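# Set the carton inside the taped outline on the block

## Task

Place the carton on top of the raised block so that no part of it overhangs the blue tape outline and its longer edge runs parallel to the outline's longer edge. It must stay there resting on its own, not held by the robot, so release suction and pull the tool away at the end.

## Robot and tools

Robot: one six-joint arm (UR7e type) with a suction cup tool and a camera on the wrist. There is only one arm, so every command describes one pose. The controlled point is the cup point: the middle of the cup's rim when nothing touches it. The cup opens along the cup point's own +z axis. About 4 cm behind the rim the tool body and camera widen, sticking out up to roughly 9 cm sideways, so leave room around it.

Frame: all poses are in the scene frame. Its origin lies on the table surface straight below the arm base, +z is up, and +y points left when facing along +x. The base itself may be slightly tilted. Positions are metres. Orientations are quaternions written w first (qw, qx, qy, qz). A cup pointing straight down has its +z along world -z.

execute_actions(actions): actions is a list of actions. Each action is a table of 1 to 15 rows; each row lasts one control step of 1/30 s, and if fewer than 15 rows are given the last one repeats to fill 15 steps. A row is 8 numbers: x, y, z, qw, qx, qy, qz, suction. The first seven are an absolute target pose for the cup point in the scene frame, not an offset. Suction ranges -1 to 1: above 0.01 switches it on, 0.01 or less switches it off, and it keeps its last setting. Repeat the quaternion in every row to hold an orientation; do not copy it from the last result, which may have drifted. A target lying over 0.6 m from the cup point's current position along any of the cup point's axes is refused. If any action is malformed, or the first one fails that check against the last reported state, nothing runs. An empty list just returns the current state and images.

Motion details: each step the commanded pose is limited to 100 mm and 16 degrees away from the measured pose, and the joints are driven toward that limited pose; position wins over orientation if both cannot be met. Motion trails commands by about 0.17 s. After an action the arm only reaches the last limited pose, so far targets need further actions. The elbow cannot go fully straight. "Hand target" in a result is the pose the controller is currently heading for.

move(target, speed, stop_force, blocking): target is one row of 8 numbers, the same absolute scene-frame pose plus suction value as above; suction is applied at the start. The cup point follows a straight path there, rotating the short way. speed is top linear speed in m/s, 0.002 to 0.5, default 0.25; rotation is capped at twice that value in rad/s. A path runs 0.5 to 10 s and is cut off at 10 s. It does not avoid obstacles, and the real motion can lag, deviate and overshoot speed, worst near full reach. stop_force (N, 9 to 40, allowed only after 0.2 s of scene time) ends the path when the wrist sensor feels that much extra push against the direction of travel for two steps, then backs up two steps and holds. It is measured along the line to the target in the cup's starting axes, so it is unreliable on moves that rotate. Use it only with slow speeds; the press right after can reach double its value before easing. Leave it off when pulling away from a surface. blocking=false returns after 0.5 s while the arm keeps going; it cannot be combined with stop_force, and no other motion command is accepted until a result shows the move has ended (use wait(0) or stop). The result adds a "move:" line giving the ending: done, off_target, moving, held, fault, or contact (stop_force triggered; this takes precedence over held, done and off_target), plus distance to target. limits=paced means the pose was clipped; limits=held means some steps were blocked, after which the arm may suddenly move quickly.

wait(seconds): 0 to 10 s, the arm holds its last command; returns early if a running move ends. stop(): brakes a running move; needs stopping distance; suction unaffected. zoom_image(camera, region): camera is cam_high, cam_low or cam_wrist; region is [x0, y0, x1, y1] in pixels from the top-left, at most 504 by 504. read_manual(section): only "licences", nothing moves. finished_scene(scene): pass the current scene's number; it ends the scene for good after the robot holds its last command, and reports success.

Results: a state line with cup point position, quaternion and velocities; joint positions and torques (torques include offsets and noise and are not contact readings as such); wrist force and torque along the cup point's own axes, pointing from a touched surface back into the arm, with offsets up to about 4 N, noise around 2.4 N, saturating near 50 N. "pose unreachable" means the clearance check altered or blocked the command. suction_measured shows vacuum: near 0 means no seal, 0.83 or more is airtight, lower means leaking. part_present switches to 1 at 0.50 and back to 0 below 0.45. Images come from cam_high and cam_low (504x504) and the fisheye cam_wrist (616x616); calibration data is given and may be a few degrees and millimetres off.

Gripping: the rim is 36 mm wide and must sit fully on a flat, smooth face, clear of edges, holes and seams. Under vacuum the cup shrinks, so a held item sits up to about 12 mm nearer the tool. Vacuum alone can lift a resting object. To release, set the item down on its support first, then switch suction off and lift at least 15 mm. If the cup seals on the table, turn suction off to free it.

Cautions: the arm is stiff, so commanding even slightly past a firm contact can trigger a fault. Contact torque at a joint's load limit (133, 133, 133, 24.9, 24.9, 24.9 N m, base outward, held weight included) or 150 N outside force stops the arm for 10 s and drops the rest of the call. Faster touches hit harder. Motors warn at 70 °C and brake at 85 °C when loads are held long. Never drop, slam or push objects off the table; that fails the job. Loose objects may occasionally be nudged by outside pushes.

Each tool is called after "Call:" as name(argument=value, ...) on one line, values as JSON.

## Session

Call:
execute_actions(actions=[])

Scene clock: 0.00 s.
end_effector_position=(+0.4293, -0.0010, +0.2366) suction_measured=0.00 part_present=0 end_effector_quat_wxyz=(+0.000, +0.001, +1.000, +0.001) end_effector_velocity=(+0.000, +0.000, +0.001) end_effector_angular_velocity=(+0.000, -0.002, -0.001)
Joint positions: [-0.315 -1.722  2.042 -1.891 -1.57   1.255]
Joint velocities: [ 0.    -0.001 -0.    -0.001  0.001  0.001]
Joint torques (N m, as the arm reports them, + toward a larger angle): no reading
Wrist force (N, on the end effector, along its own x y z axes, offset not removed): no reading
Wrist torque (N m, same axes, about the end effector's origin, offset not removed): no reading
Hand target: +0.429, -0.001, +0.237; +0.000, +0.001, +1.000, +0.001

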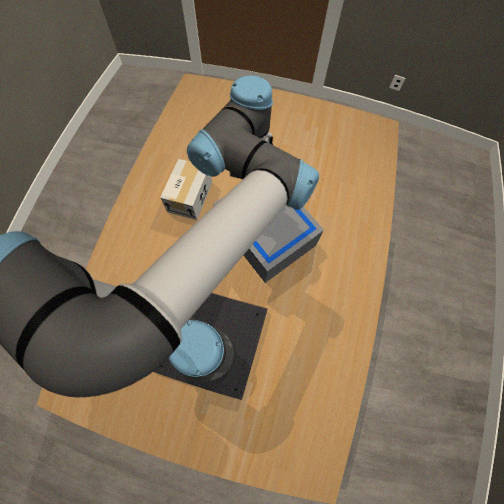

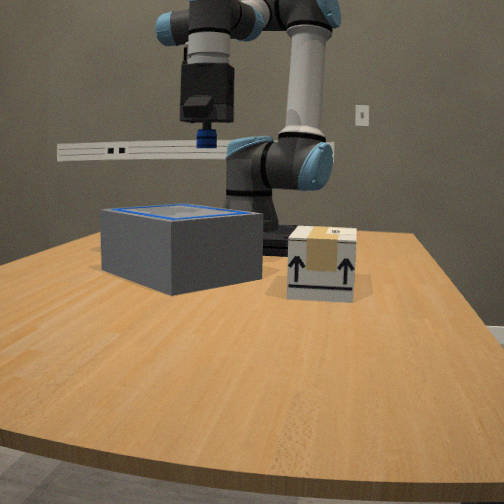

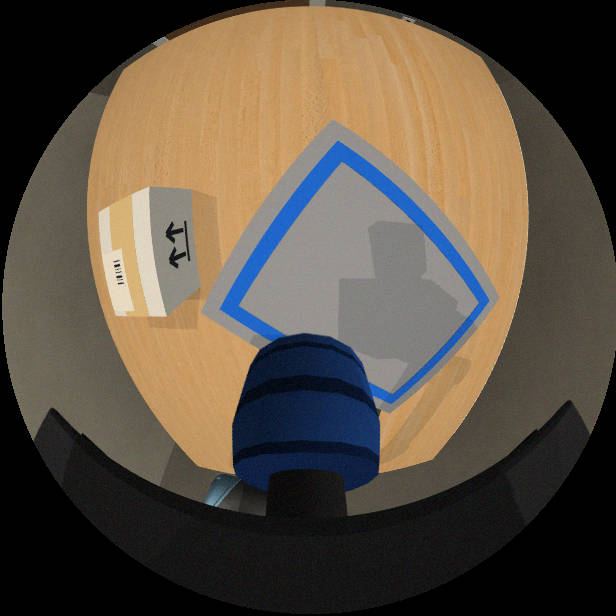

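Call:
move(target=[0.42,0.21,0.28,0,0,1,0,-1])

Call:
zoom_image(camera="cam_high", region=[120,120,370,320])

Scene clock: 6.43 s.
end_effector_position=(+0.4198, +0.2100, +0.2799) suction_measured=0.00 part_present=0 end_effector_quat_wxyz=(-0.000, -0.000, +1.000, +0.000) end_effector_velocity=(+0.000, +0.001, +0.000) end_effector_angular_velocity=(-0.002, +0.002, +0.000)
Joint positions: [ 0.179 -1.648  1.863 -1.786 -1.571  1.747]
Joint velocities: [ 0.004  0.003 -0.004  0.002 -0.002  0.004]
Joint torques (N m, as the arm reports them, + toward a larger angle): [  8.6  -13.5  -32.8   -1.27  -1.57   2.33]
Wrist force (N, on the end effector, along its own x y z axes, offset not removed): [-0.6 0.5 2.9]
Wrist torque (N m, same axes, about the end effector's origin, offset not removed): [-0.08 0.17 -0.19]
Hand target: +0.420, +0.210, +0.280; -0.000, -0.000, +1.000, +0.000
Off the commanded pose: 0.000 m, 0 deg.
move: done
camera_calibration (this result's frames):
cam_wrist: T_world_to_cam=[[-0.0220901, -0.999731, 0.00709918, 0.210892], [-0.915126, 0.0230789, 0.402508, 0.286465], [-0.402563, 0.00239481, -0.915389, 0.488516], [0, 0, 0, 1]] pos_world=[0.463469, 0.203054, 0.33038]

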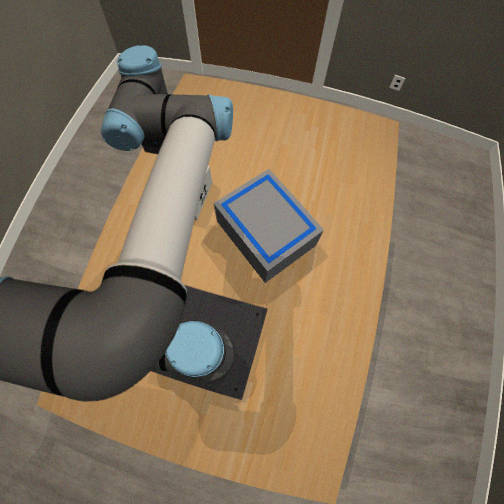

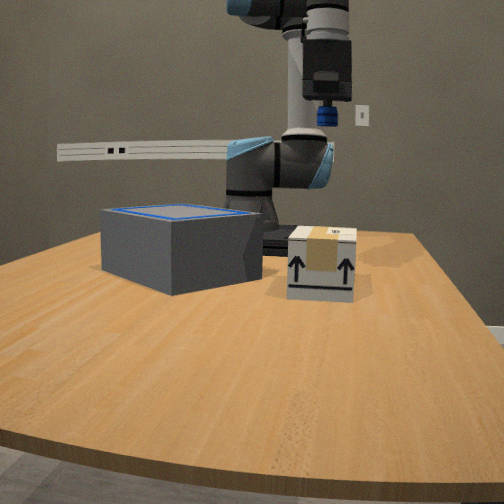

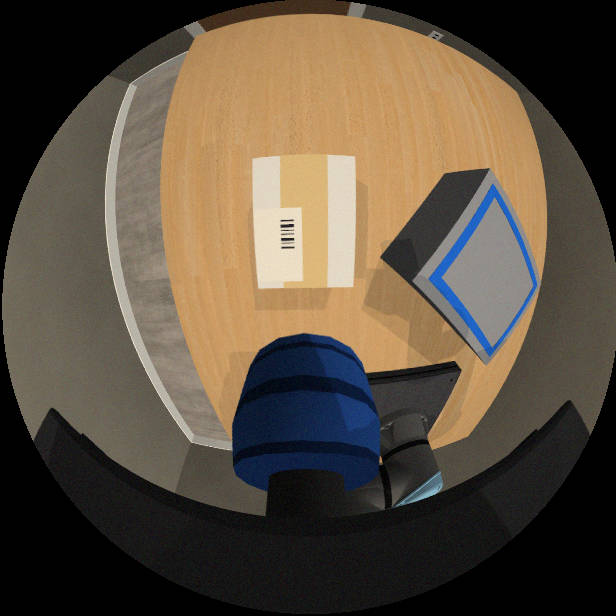

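Region (120, 120, 370, 320) of cam_high's 504x504 image, scaled by 2.016, with more detail than that image has; it fills the top 403 rows of this view, and the rest is white.

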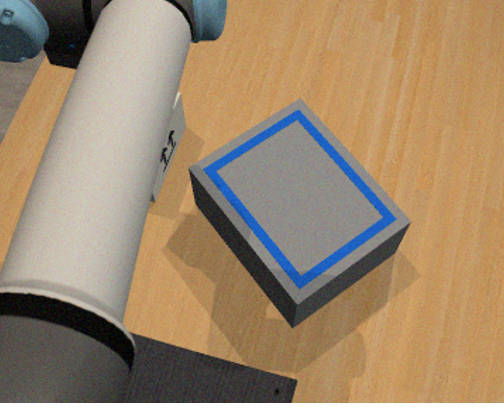

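Call:
move(target=[0.46,0.205,0.14,0,0,1,0,-1])

Scene clock: 17.00 s.
end_effector_position=(+0.4597, +0.2050, +0.1402) suction_measured=0.00 part_present=0 end_effector_quat_wxyz=(-0.000, -0.000, +1.000, -0.000) end_effector_velocity=(+0.001, +0.000, -0.002) end_effector_angular_velocity=(+0.001, -0.002, +0.001)
Joint positions: [ 0.155 -1.426  2.023 -2.168 -1.571  1.723]
Joint velocities: [-0.     0.004  0.    -0.006  0.    -0.001]
Joint torques (N m, as the arm reports them, + toward a larger angle): [ -6.87 -17.4   -9.93  -3.93   1.27  -2.82]
Wrist force (N, on the end effector, along its own x y z axes, offset not removed): [-1.9 0.0 1.0]
Wrist torque (N m, same axes, about the end effector's origin, offset not removed): [-0.18 0.21 -0.13]
Hand target: +0.460, +0.205, +0.140; +0.000, -0.000, +1.000, +0.000
Off the commanded pose: 0.000 m, 0 deg.
move: done
camera_calibration (this result's frames):
cam_wrist: T_world_to_cam=[[-0.0221251, -0.999729, 0.00723355, 0.207788], [-0.91523, 0.0231656, 0.402264, 0.379389], [-0.402323, 0.00227978, -0.915495, 0.376582], [0, 0, 0, 1]] pos_world=[0.503334, 0.198084, 0.190642]

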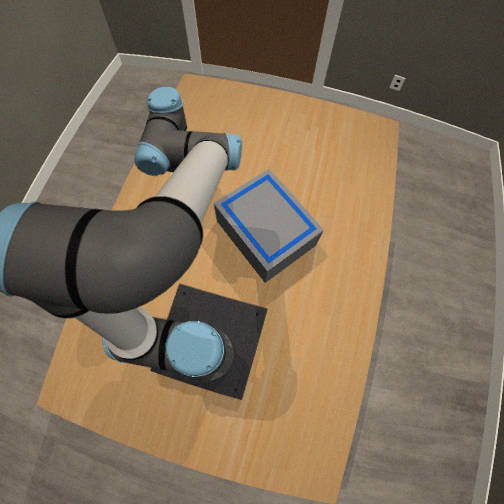

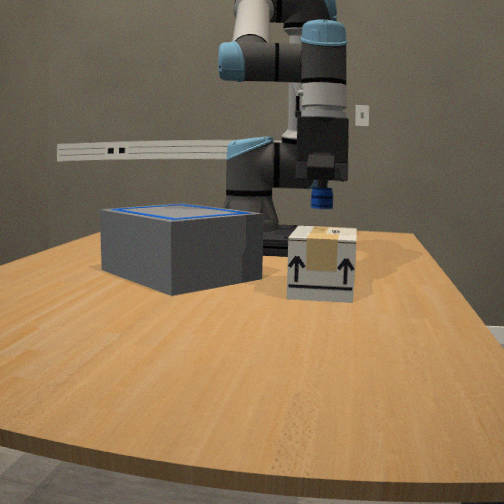

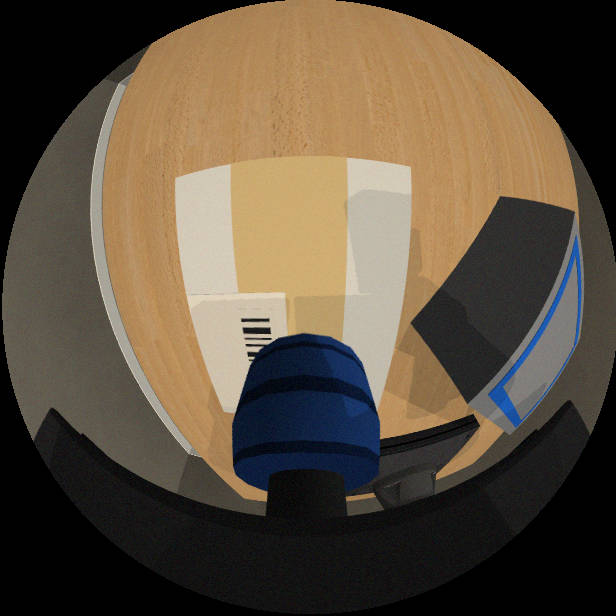

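Call:
move(target=[0.488,0.213,0.07,0,0,1,0,1], speed=0.03, stop_force=12)

Scene clock: 34.13 s.
end_effector_position=(+0.4827, +0.2115, +0.0862) suction_measured=0.98 part_present=1 end_effector_quat_wxyz=(+0.002, -0.000, +1.000, +0.000) end_effector_velocity=(+0.000, -0.000, +0.000) end_effector_angular_velocity=(-0.001, -0.001, -0.000)
Joint positions: [ 0.16  -1.29   2.023 -2.308 -1.571  1.728]
Joint velocities: [-0.    -0.001 -0.    -0.    -0.001  0.   ]
Joint torques (N m, as the arm reports them, + toward a larger angle): [  0.46 -32.58 -16.74  -2.48  -0.24   0.09]
Wrist force (N, on the end effector, along its own x y z axes, offset not removed): [13.6 0.9 -25.9]
Wrist torque (N m, same axes, about the end effector's origin, offset not removed): [0.10 -0.04 -0.18]
Hand target: +0.483, +0.211, +0.086; +0.002, -0.000, +1.000, +0.000
Off the commanded pose: 0.017 m, 0 deg.
FORCE FAULT: contact force on the arm reached its limit, and the arm stopped for 10 seconds. The contact can be on any part of the arm, not only on its tool. That time counts as 20 of the actions that you can send in this scene. The arm's remaining commands of this call were not run. The arm holds still and accepts commands again. Move the arm away from the contact; if what it grips holds it there, let go first. Pushing or pulling that hard again can fault the arm again.
move: fault (stop_force had ended the path)
camera_calibration (this result's frames):
cam_wrist: T_world_to_cam=[[-0.0220906, -0.999734, 0.00667703, 0.215199], [-0.916563, 0.0229192, 0.399232, 0.422969], [-0.399279, 0.00269935, -0.916825, 0.334949], [0, 0, 0, 1]] pos_world=[0.52617, 0.204544, 0.13679]

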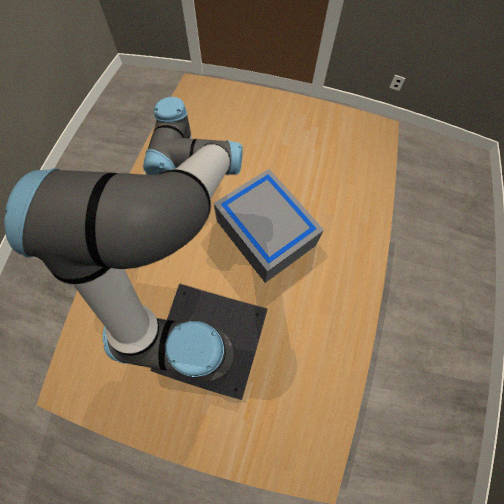

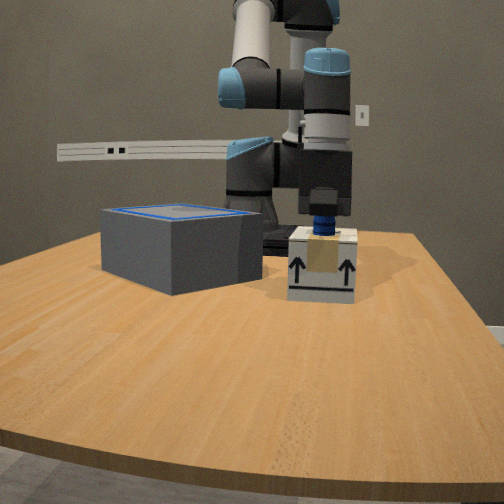

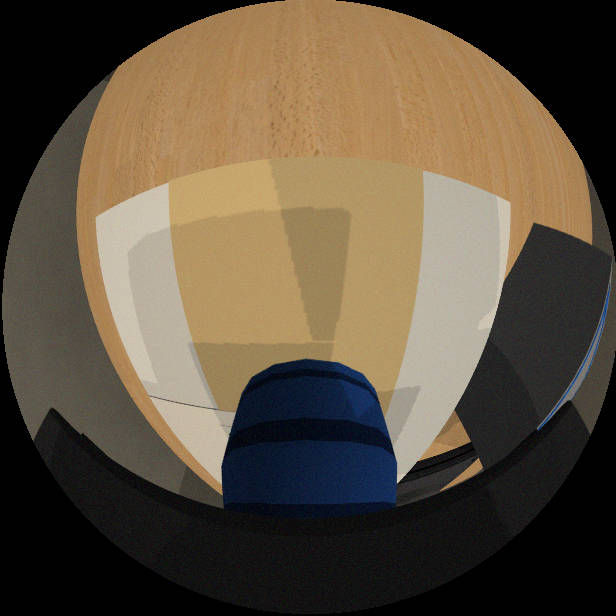

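Call:
move(target=[0.483,0.211,0.27,0,0,1,0,1], speed=0.15)

Call:
move(target=[0.4537,-0.048,0.27,0,-0.451,0.893,0,1], speed=0.2)

Scene clock: 51.80 s.
end_effector_position=(+0.4833, +0.2111, +0.2697) suction_measured=0.98 part_present=1 end_effector_quat_wxyz=(+0.000, +0.000, +1.000, +0.000) end_effector_velocity=(+0.000, -0.000, +0.002) end_effector_angular_velocity=(-0.001, -0.000, -0.001)
Joint positions: [ 0.16  -1.501  1.743 -1.814 -1.571  1.727]
Joint velocities: [-0.    -0.001 -0.005  0.006 -0.001  0.   ]
Joint torques (N m, as the arm reports them, + toward a larger angle): [ -7.05 -45.3  -29.48  -1.55  -1.47  -2.68]
Wrist force (N, on the end effector, along its own x y z axes, offset not removed): [1.9 1.4 11.5]
Wrist torque (N m, same axes, about the end effector's origin, offset not removed): [0.25 -0.40 -0.22]
Hand target: +0.483, +0.211, +0.270; +0.000, +0.000, +1.000, +0.000
Off the commanded pose: 0.000 m, 0 deg.
move: done
camera_calibration (this result's frames):
cam_wrist: T_world_to_cam=[[-0.0221325, -0.99973, 0.00713903, 0.213487], [-0.915263, 0.0231345, 0.402192, 0.348737], [-0.402248, 0.00236739, -0.915528, 0.504615], [0, 0, 0, 1]] pos_world=[0.526892, 0.204167, 0.320206]

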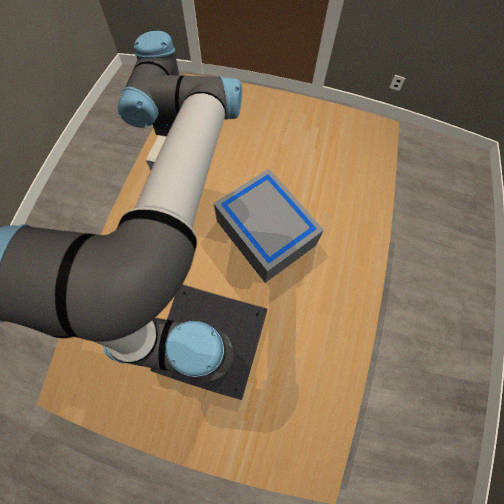

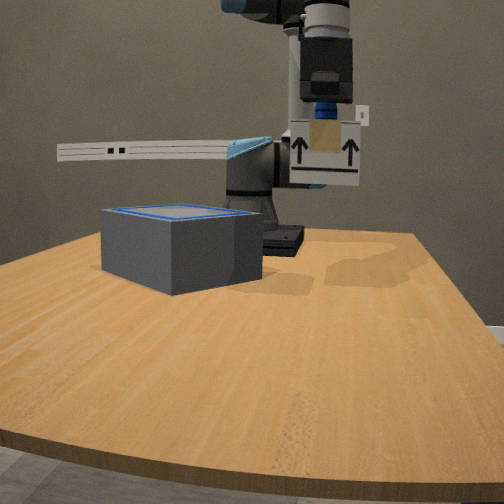

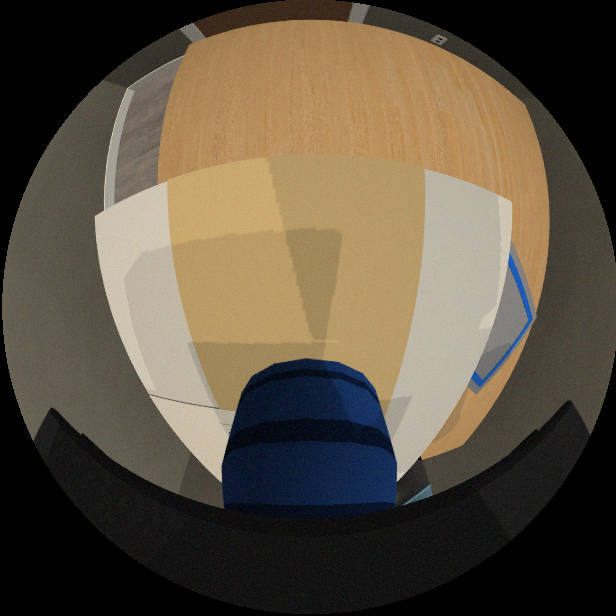

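Scene clock: 54.63 s.
end_effector_position=(+0.4540, -0.0480, +0.2701) suction_measured=0.98 part_present=1 end_effector_quat_wxyz=(+0.000, -0.450, +0.893, -0.000) end_effector_velocity=(-0.000, -0.002, -0.000) end_effector_angular_velocity=(+0.002, +0.001, +0.009)
Joint positions: [-0.398 -1.675  1.914 -1.81  -1.571  0.235]
Joint velocities: [-0.006  0.001  0.     0.001  0.001 -0.014]
Joint torques (N m, as the arm reports them, + toward a larger angle): [ -8.24 -36.05 -15.44  -1.69   1.57  -3.07]
Wrist force (N, on the end effector, along its own x y z axes, offset not removed): [0.4 -1.2 8.8]
Wrist torque (N m, same axes, about the end effector's origin, offset not removed): [-0.29 -0.06 -0.11]
Hand target: +0.454, -0.048, +0.270; +0.000, -0.451, +0.893, -0.000
Off the commanded pose: 0.000 m, 0 deg.
move: done
camera_calibration (this result's frames):
cam_wrist: T_world_to_cam=[[0.790939, -0.611847, 0.00762886, -0.396761], [-0.562608, -0.722272, 0.402237, 0.13192], [-0.240597, -0.322437, -0.915504, 0.404773], [0, 0, 0, 1]] pos_world=[0.485421, -0.0169609, 0.320535]

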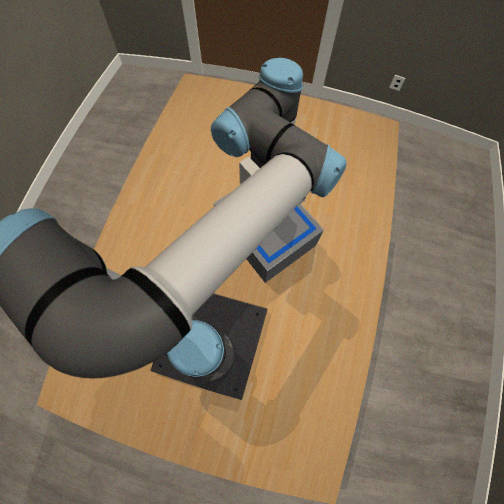

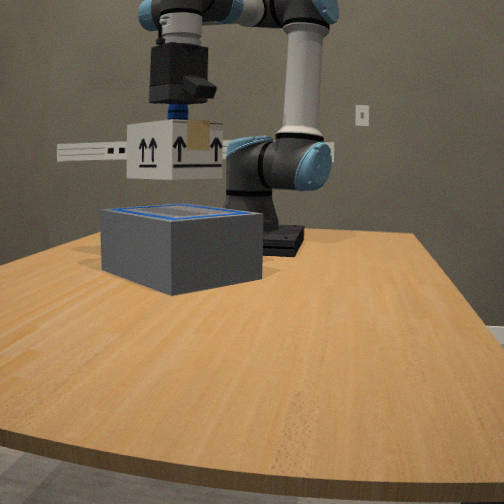

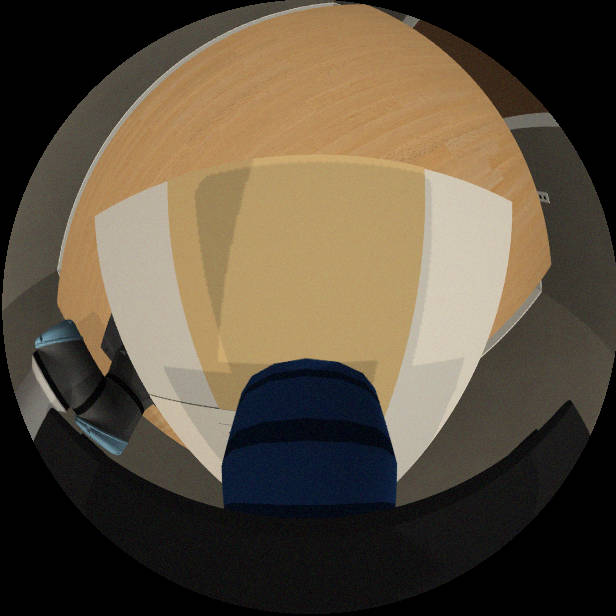

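Call:
move(target=[0.4537,-0.048,0.232,0,-0.451,0.893,0,1], speed=0.05)

Call:
zoom_image(camera="cam_low", region=[60,100,310,300])

Call:
zoom_image(camera="cam_high", region=[170,120,370,320])

Scene clock: 60.67 s.
end_effector_position=(+0.4536, -0.0480, +0.2322) suction_measured=0.98 part_present=1 end_effector_quat_wxyz=(-0.000, -0.451, +0.893, +0.000) end_effector_velocity=(-0.000, -0.000, -0.002) end_effector_angular_velocity=(-0.002, -0.001, -0.000)
Joint positions: [-0.399 -1.649  1.99  -1.913 -1.571  0.234]
Joint velocities: [ 0.001  0.001  0.004 -0.006 -0.001  0.001]
Joint torques (N m, as the arm reports them, + toward a larger angle): [  8.5  -11.25 -16.15  -4.69  -1.71   2.85]
Wrist force (N, on the end effector, along its own x y z axes, offset not removed): [-0.9 0.9 11.0]
Wrist torque (N m, same axes, about the end effector's origin, offset not removed): [0.18 -0.05 -0.01]
Hand target: +0.454, -0.048, +0.232; -0.000, -0.451, +0.893, +0.000
Off the commanded pose: 0.000 m, 0 deg.
move: done
camera_calibration (this result's frames):
cam_wrist: T_world_to_cam=[[0.791444, -0.611199, 0.00720774, -0.396339], [-0.561877, -0.722833, 0.402251, 0.146553], [-0.240646, -0.322409, -0.915501, 0.370051], [0, 0, 0, 1]] pos_world=[0.485076, -0.0170013, 0.282688]

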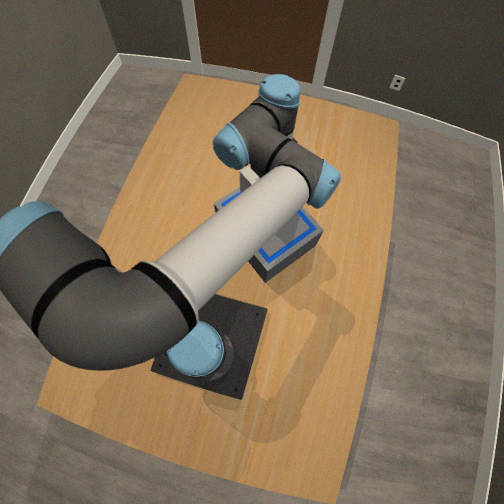

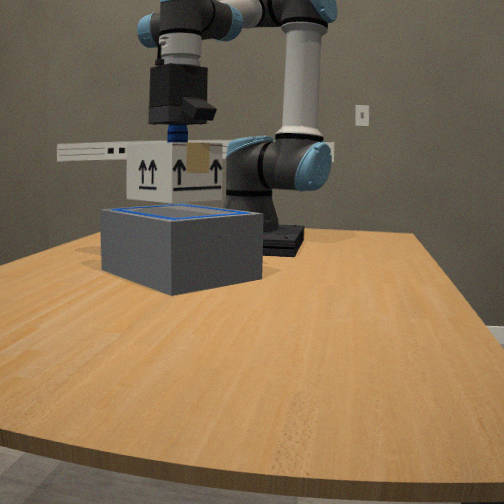

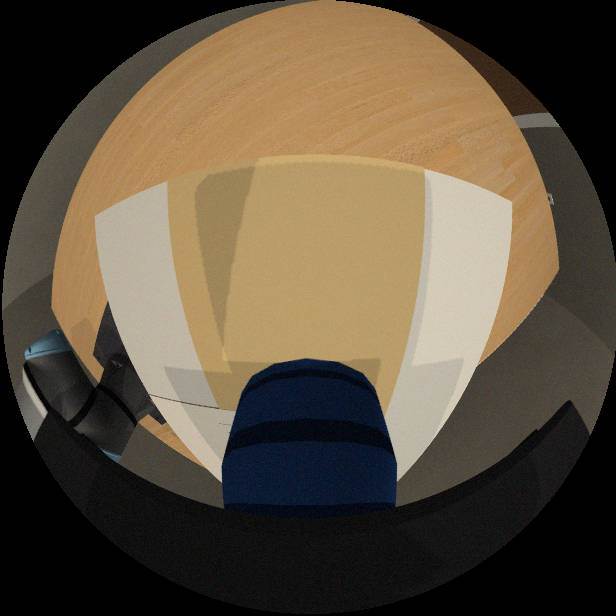

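Region (60, 100, 310, 300) of cam_low's 504x504 image, scaled by 2.016, with more detail than that image has; it fills the top 403 rows of this view, and the rest is white.

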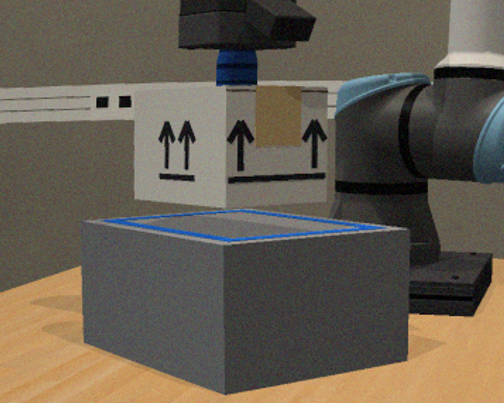

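Region (170, 120, 370, 320) of cam_high's 504x504 image, scaled by 2.520, with more detail than that image has.

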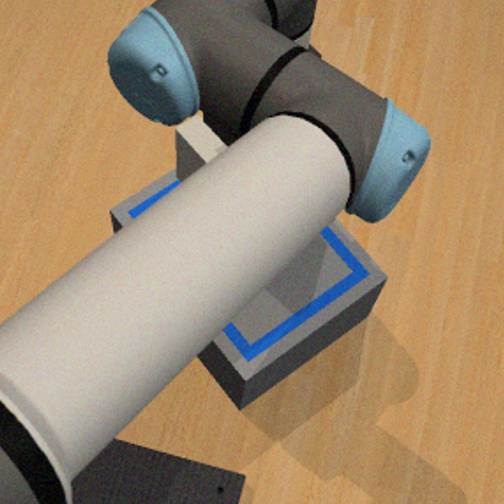

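Call:
move(target=[0.4537,-0.048,0.195,0,-0.451,0.893,0,1], speed=0.006, stop_force=9)

Scene clock: 68.47 s.
end_effector_position=(+0.4536, -0.0480, +0.2060) suction_measured=0.98 part_present=1 end_effector_quat_wxyz=(-0.000, -0.451, +0.893, +0.000) end_effector_velocity=(-0.000, +0.000, +0.002) end_effector_angular_velocity=(+0.001, +0.002, -0.001)
Joint positions: [-0.399 -1.623  2.039 -1.987 -1.571  0.234]
Joint velocities: [-0.    -0.002 -0.003  0.007  0.     0.001]
Joint torques (N m, as the arm reports them, + toward a larger angle): [ -2.24 -23.   -19.65   0.39  -1.49  -2.07]
Wrist force (N, on the end effector, along its own x y z axes, offset not removed): [1.2 4.3 -25.2]
Wrist torque (N m, same axes, about the end effector's origin, offset not removed): [0.16 -0.05 -0.20]
Hand target: +0.454, -0.048, +0.206; +0.000, -0.451, +0.893, -0.000
Off the commanded pose: 0.011 m, 0 deg.
move: contact
camera_calibration (this result's frames):
cam_wrist: T_world_to_cam=[[0.79145, -0.611192, 0.00710447, -0.396103], [-0.561828, -0.722851, 0.402288, 0.157099], [-0.24074, -0.322383, -0.915485, 0.346151], [0, 0, 0, 1]] pos_world=[0.485091, -0.0169435, 0.256511]

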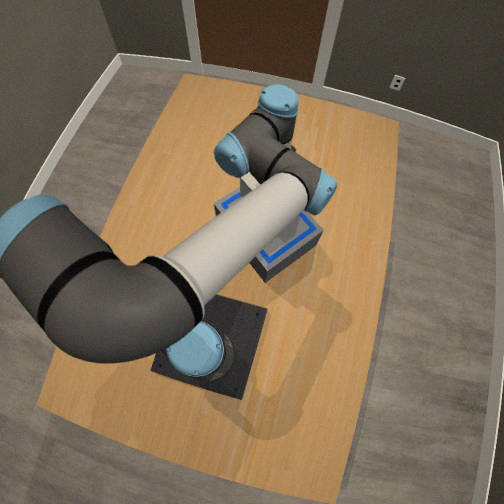

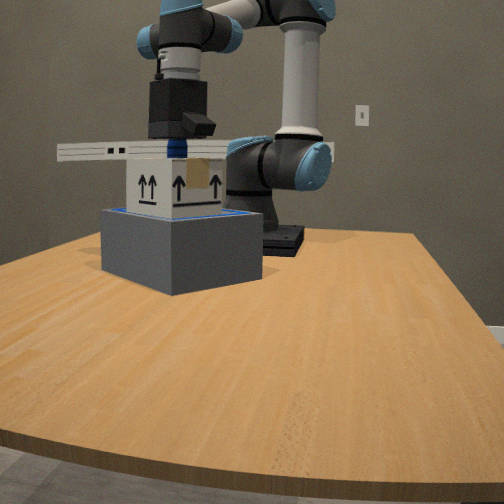

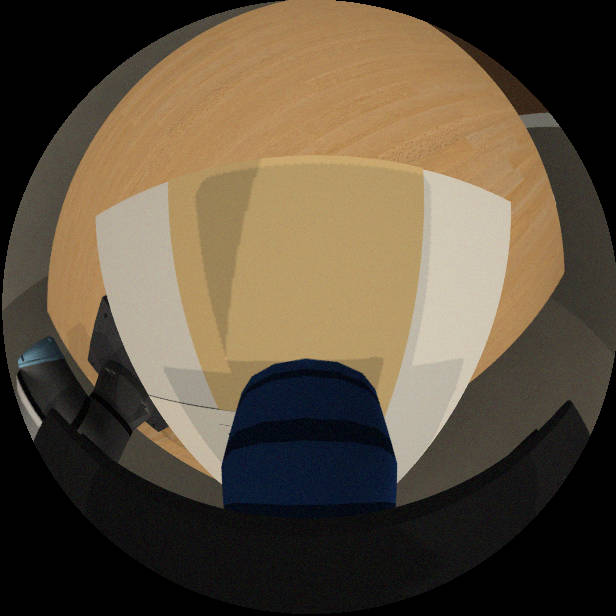

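Call:
execute_actions(actions=[[[0.4537,-0.048,0.208,0,-0.451,0.893,0,-1]],[[0.4537,-0.048,0.208,0,-0.451,0.893,0,-1]]])

Call:
move(target=[0.40,0.15,0.36,0,-0.451,0.893,0,-1], speed=0.15)

Call:
zoom_image(camera="cam_high", region=[170,120,370,320])

Scene clock: 72.90 s.
end_effector_position=(+0.4537, -0.0480, +0.2080) suction_measured=0.00 part_present=0 end_effector_quat_wxyz=(+0.000, -0.451, +0.893, +0.000) end_effector_velocity=(+0.000, +0.000, -0.000) end_effector_angular_velocity=(+0.001, -0.000, -0.000)
Joint positions: [-0.399 -1.625  2.035 -1.981 -1.571  0.234]
Joint velocities: [ 0.     0.001 -0.    -0.     0.001  0.   ]
Joint torques (N m, as the arm reports them, + toward a larger angle): [ -7.06 -28.47 -21.4    1.08  -2.26  -2.77]
Wrist force (N, on the end effector, along its own x y z axes, offset not removed): [-5.2 -3.0 -14.2]
Wrist torque (N m, same axes, about the end effector's origin, offset not removed): [-0.31 0.52 -0.33]
Hand target: +0.454, -0.048, +0.208; +0.000, -0.451, +0.893, +0.000
Off the commanded pose: 0.000 m, 0 deg.
camera_calibration (this result's frames):
cam_wrist: T_world_to_cam=[[0.791463, -0.611175, 0.00721871, -0.396206], [-0.561868, -0.722861, 0.402214, 0.156373], [-0.240605, -0.322393, -0.915517, 0.347893], [0, 0, 0, 1]] pos_world=[0.485148, -0.0169566, 0.258467]

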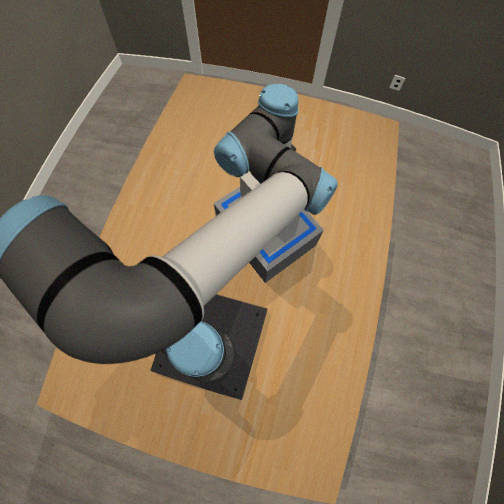

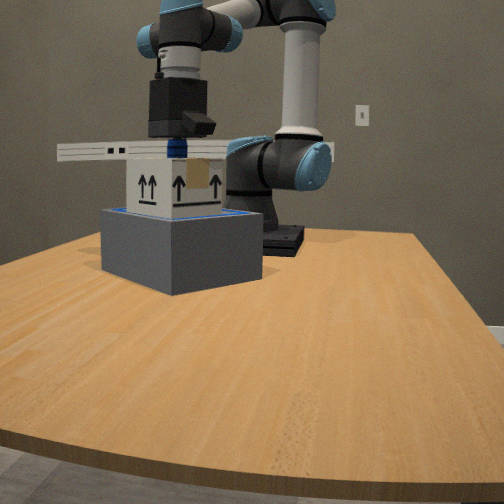

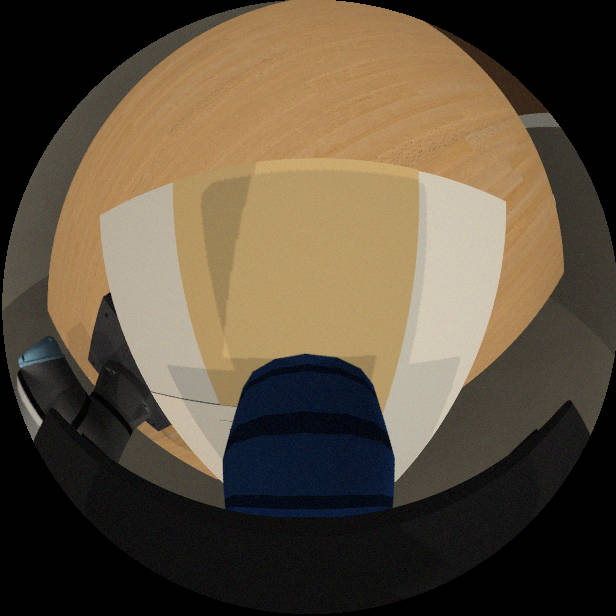

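Scene clock: 75.10 s.
end_effector_position=(+0.4001, +0.1499, +0.3599) suction_measured=0.00 part_present=0 end_effector_quat_wxyz=(-0.000, -0.451, +0.893, +0.000) end_effector_velocity=(+0.000, +0.002, +0.001) end_effector_angular_velocity=(+0.001, +0.002, -0.000)
Joint positions: [ 0.045 -1.774  1.765 -1.561 -1.571  0.677]
Joint velocities: [ 0.005  0.003 -0.004  0.003  0.001  0.005]
Joint torques (N m, as the arm reports them, + toward a larger angle): [ 10.41  -3.92 -28.2   -0.96  -1.4    3.29]
Wrist force (N, on the end effector, along its own x y z axes, offset not removed): [0.6 -0.9 0.3]
Wrist torque (N m, same axes, about the end effector's origin, offset not removed): [-0.01 -0.13 -0.25]
Hand target: +0.400, +0.150, +0.360; -0.000, -0.451, +0.893, +0.000
Off the commanded pose: 0.000 m, 0 deg.
move: done
camera_calibration (this result's frames):
cam_wrist: T_world_to_cam=[[0.79147, -0.611169, 0.00696431, -0.233831], [-0.561764, -0.722906, 0.402279, 0.208119], [-0.240826, -0.322304, -0.915491, 0.537903], [0, 0, 0, 1]] pos_world=[0.431525, 0.180909, 0.410351]

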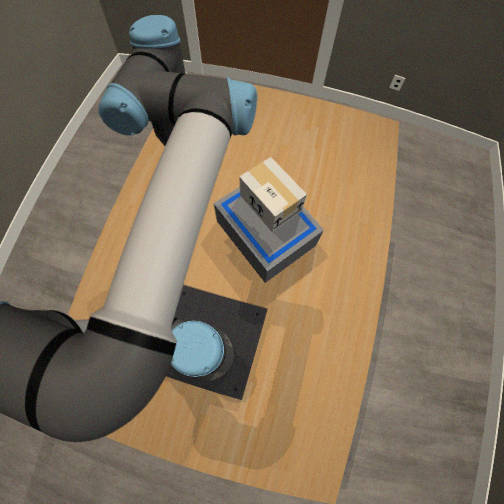

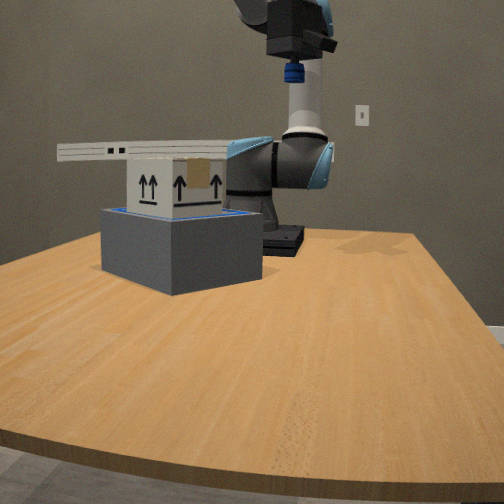

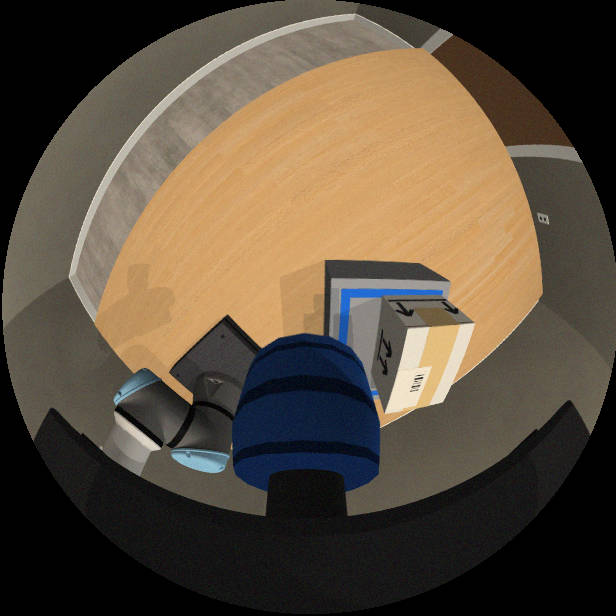

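Region (170, 120, 370, 320) of cam_high's 504x504 image, scaled by 2.520, with more detail than that image has.

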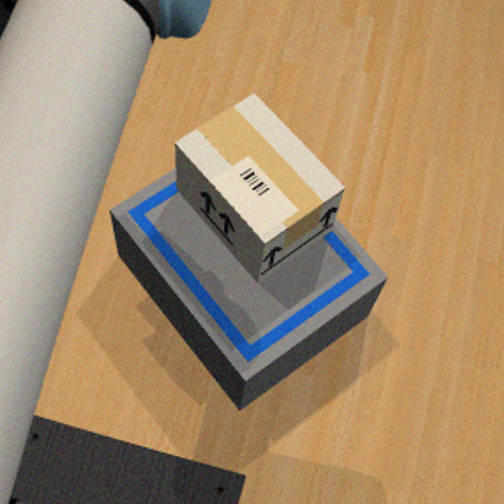

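Call:
move(target=[0.454,-0.048,0.235,0,-0.451,0.893,0,1], speed=0.2)

Call:
move(target=[0.454,-0.048,0.20,0,-0.451,0.893,0,1], speed=0.006, stop_force=9)

Scene clock: 87.33 s.
end_effector_position=(+0.4539, -0.0479, +0.2351) suction_measured=0.00 part_present=0 end_effector_quat_wxyz=(+0.000, -0.451, +0.893, -0.000) end_effector_velocity=(+0.001, -0.001, -0.001) end_effector_angular_velocity=(+0.001, +0.000, -0.000)
Joint positions: [-0.398 -1.651  1.985 -1.905 -1.571  0.234]
Joint velocities: [-0.003  0.003  0.    -0.003  0.001 -0.003]
Joint torques (N m, as the arm reports them, + toward a larger angle): [ -5.97  -9.03 -10.84  -4.21   1.24  -3.  ]
Wrist force (N, on the end effector, along its own x y z axes, offset not removed): [0.7 -1.7 -1.1]
Wrist torque (N m, same axes, about the end effector's origin, offset not removed): [-0.41 -0.22 -0.14]
Hand target: +0.454, -0.048, +0.235; +0.000, -0.451, +0.893, -0.000
Off the commanded pose: 0.000 m, 0 deg.
move: done
camera_calibration (this result's frames):
cam_wrist: T_world_to_cam=[[0.79144, -0.6112, 0.00751097, -0.396592], [-0.561999, -0.722787, 0.402164, 0.14571], [-0.240374, -0.32251, -0.915537, 0.372662], [0, 0, 0, 1]] pos_world=[0.485346, -0.0168924, 0.285565]

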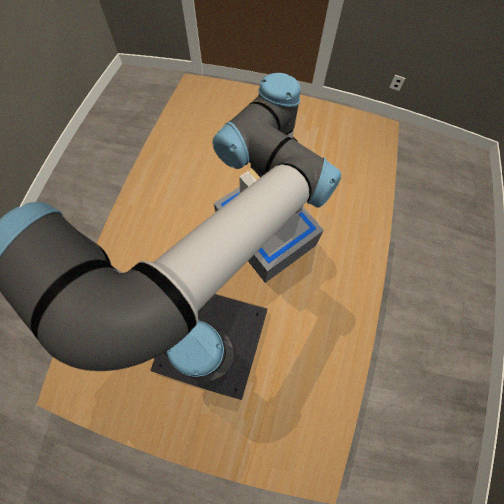

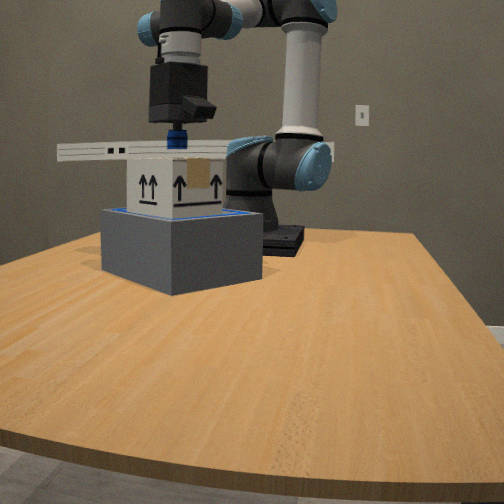

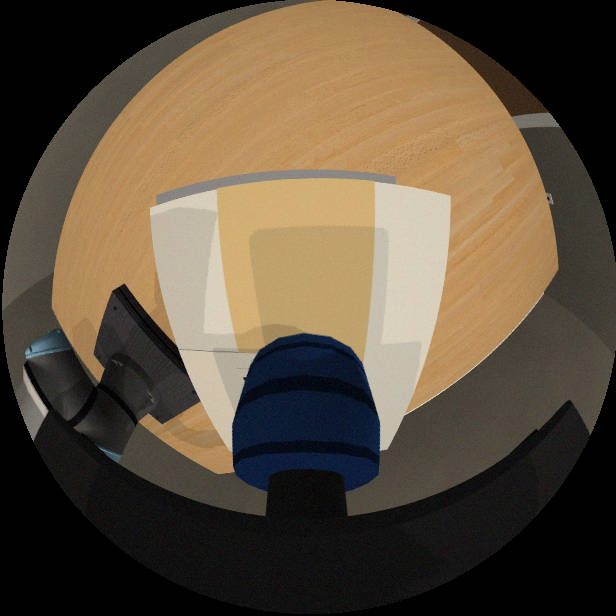

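Scene clock: 92.57 s.
end_effector_position=(+0.4540, -0.0480, +0.2059) suction_measured=0.98 part_present=1 end_effector_quat_wxyz=(+0.000, -0.451, +0.893, -0.000) end_effector_velocity=(-0.000, -0.000, +0.001) end_effector_angular_velocity=(+0.001, +0.002, -0.000)
Joint positions: [-0.398 -1.622  2.038 -1.987 -1.571  0.234]
Joint velocities: [-0.001 -0.001 -0.003  0.006  0.    -0.001]
Joint torques (N m, as the arm reports them, + toward a larger angle): [ -6.71 -19.35 -17.26   0.8    0.96  -2.72]
Wrist force (N, on the end effector, along its own x y z axes, offset not removed): [3.7 4.4 -29.8]
Wrist torque (N m, same axes, about the end effector's origin, offset not removed): [-0.42 -0.15 0.02]
Hand target: +0.454, -0.048, +0.206; +0.000, -0.451, +0.893, -0.000
Off the commanded pose: 0.006 m, 0 deg.
move: contact
camera_calibration (this result's frames):
cam_wrist: T_world_to_cam=[[0.791452, -0.611188, 0.007245, -0.396384], [-0.561883, -0.722837, 0.402237, 0.157357], [-0.240605, -0.322422, -0.915507, 0.346057], [0, 0, 0, 1]] pos_world=[0.485399, -0.0169448, 0.256394]

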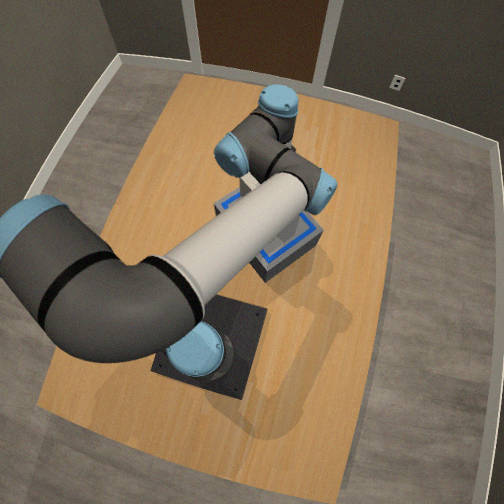

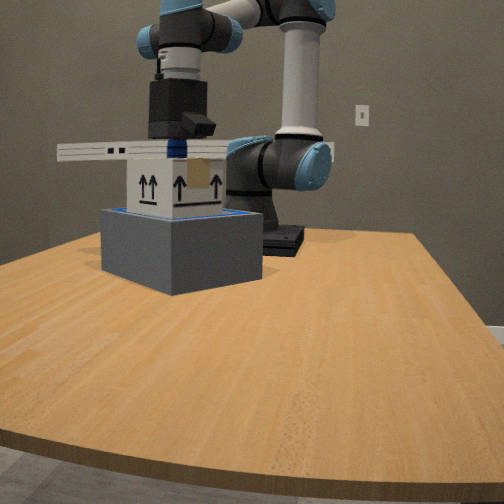

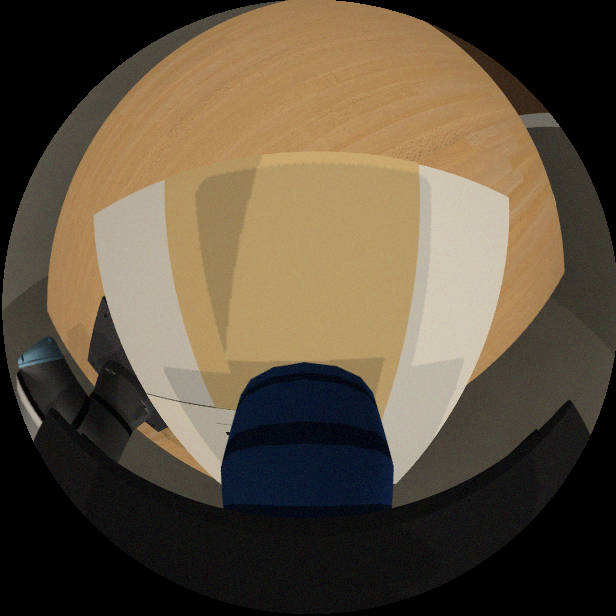

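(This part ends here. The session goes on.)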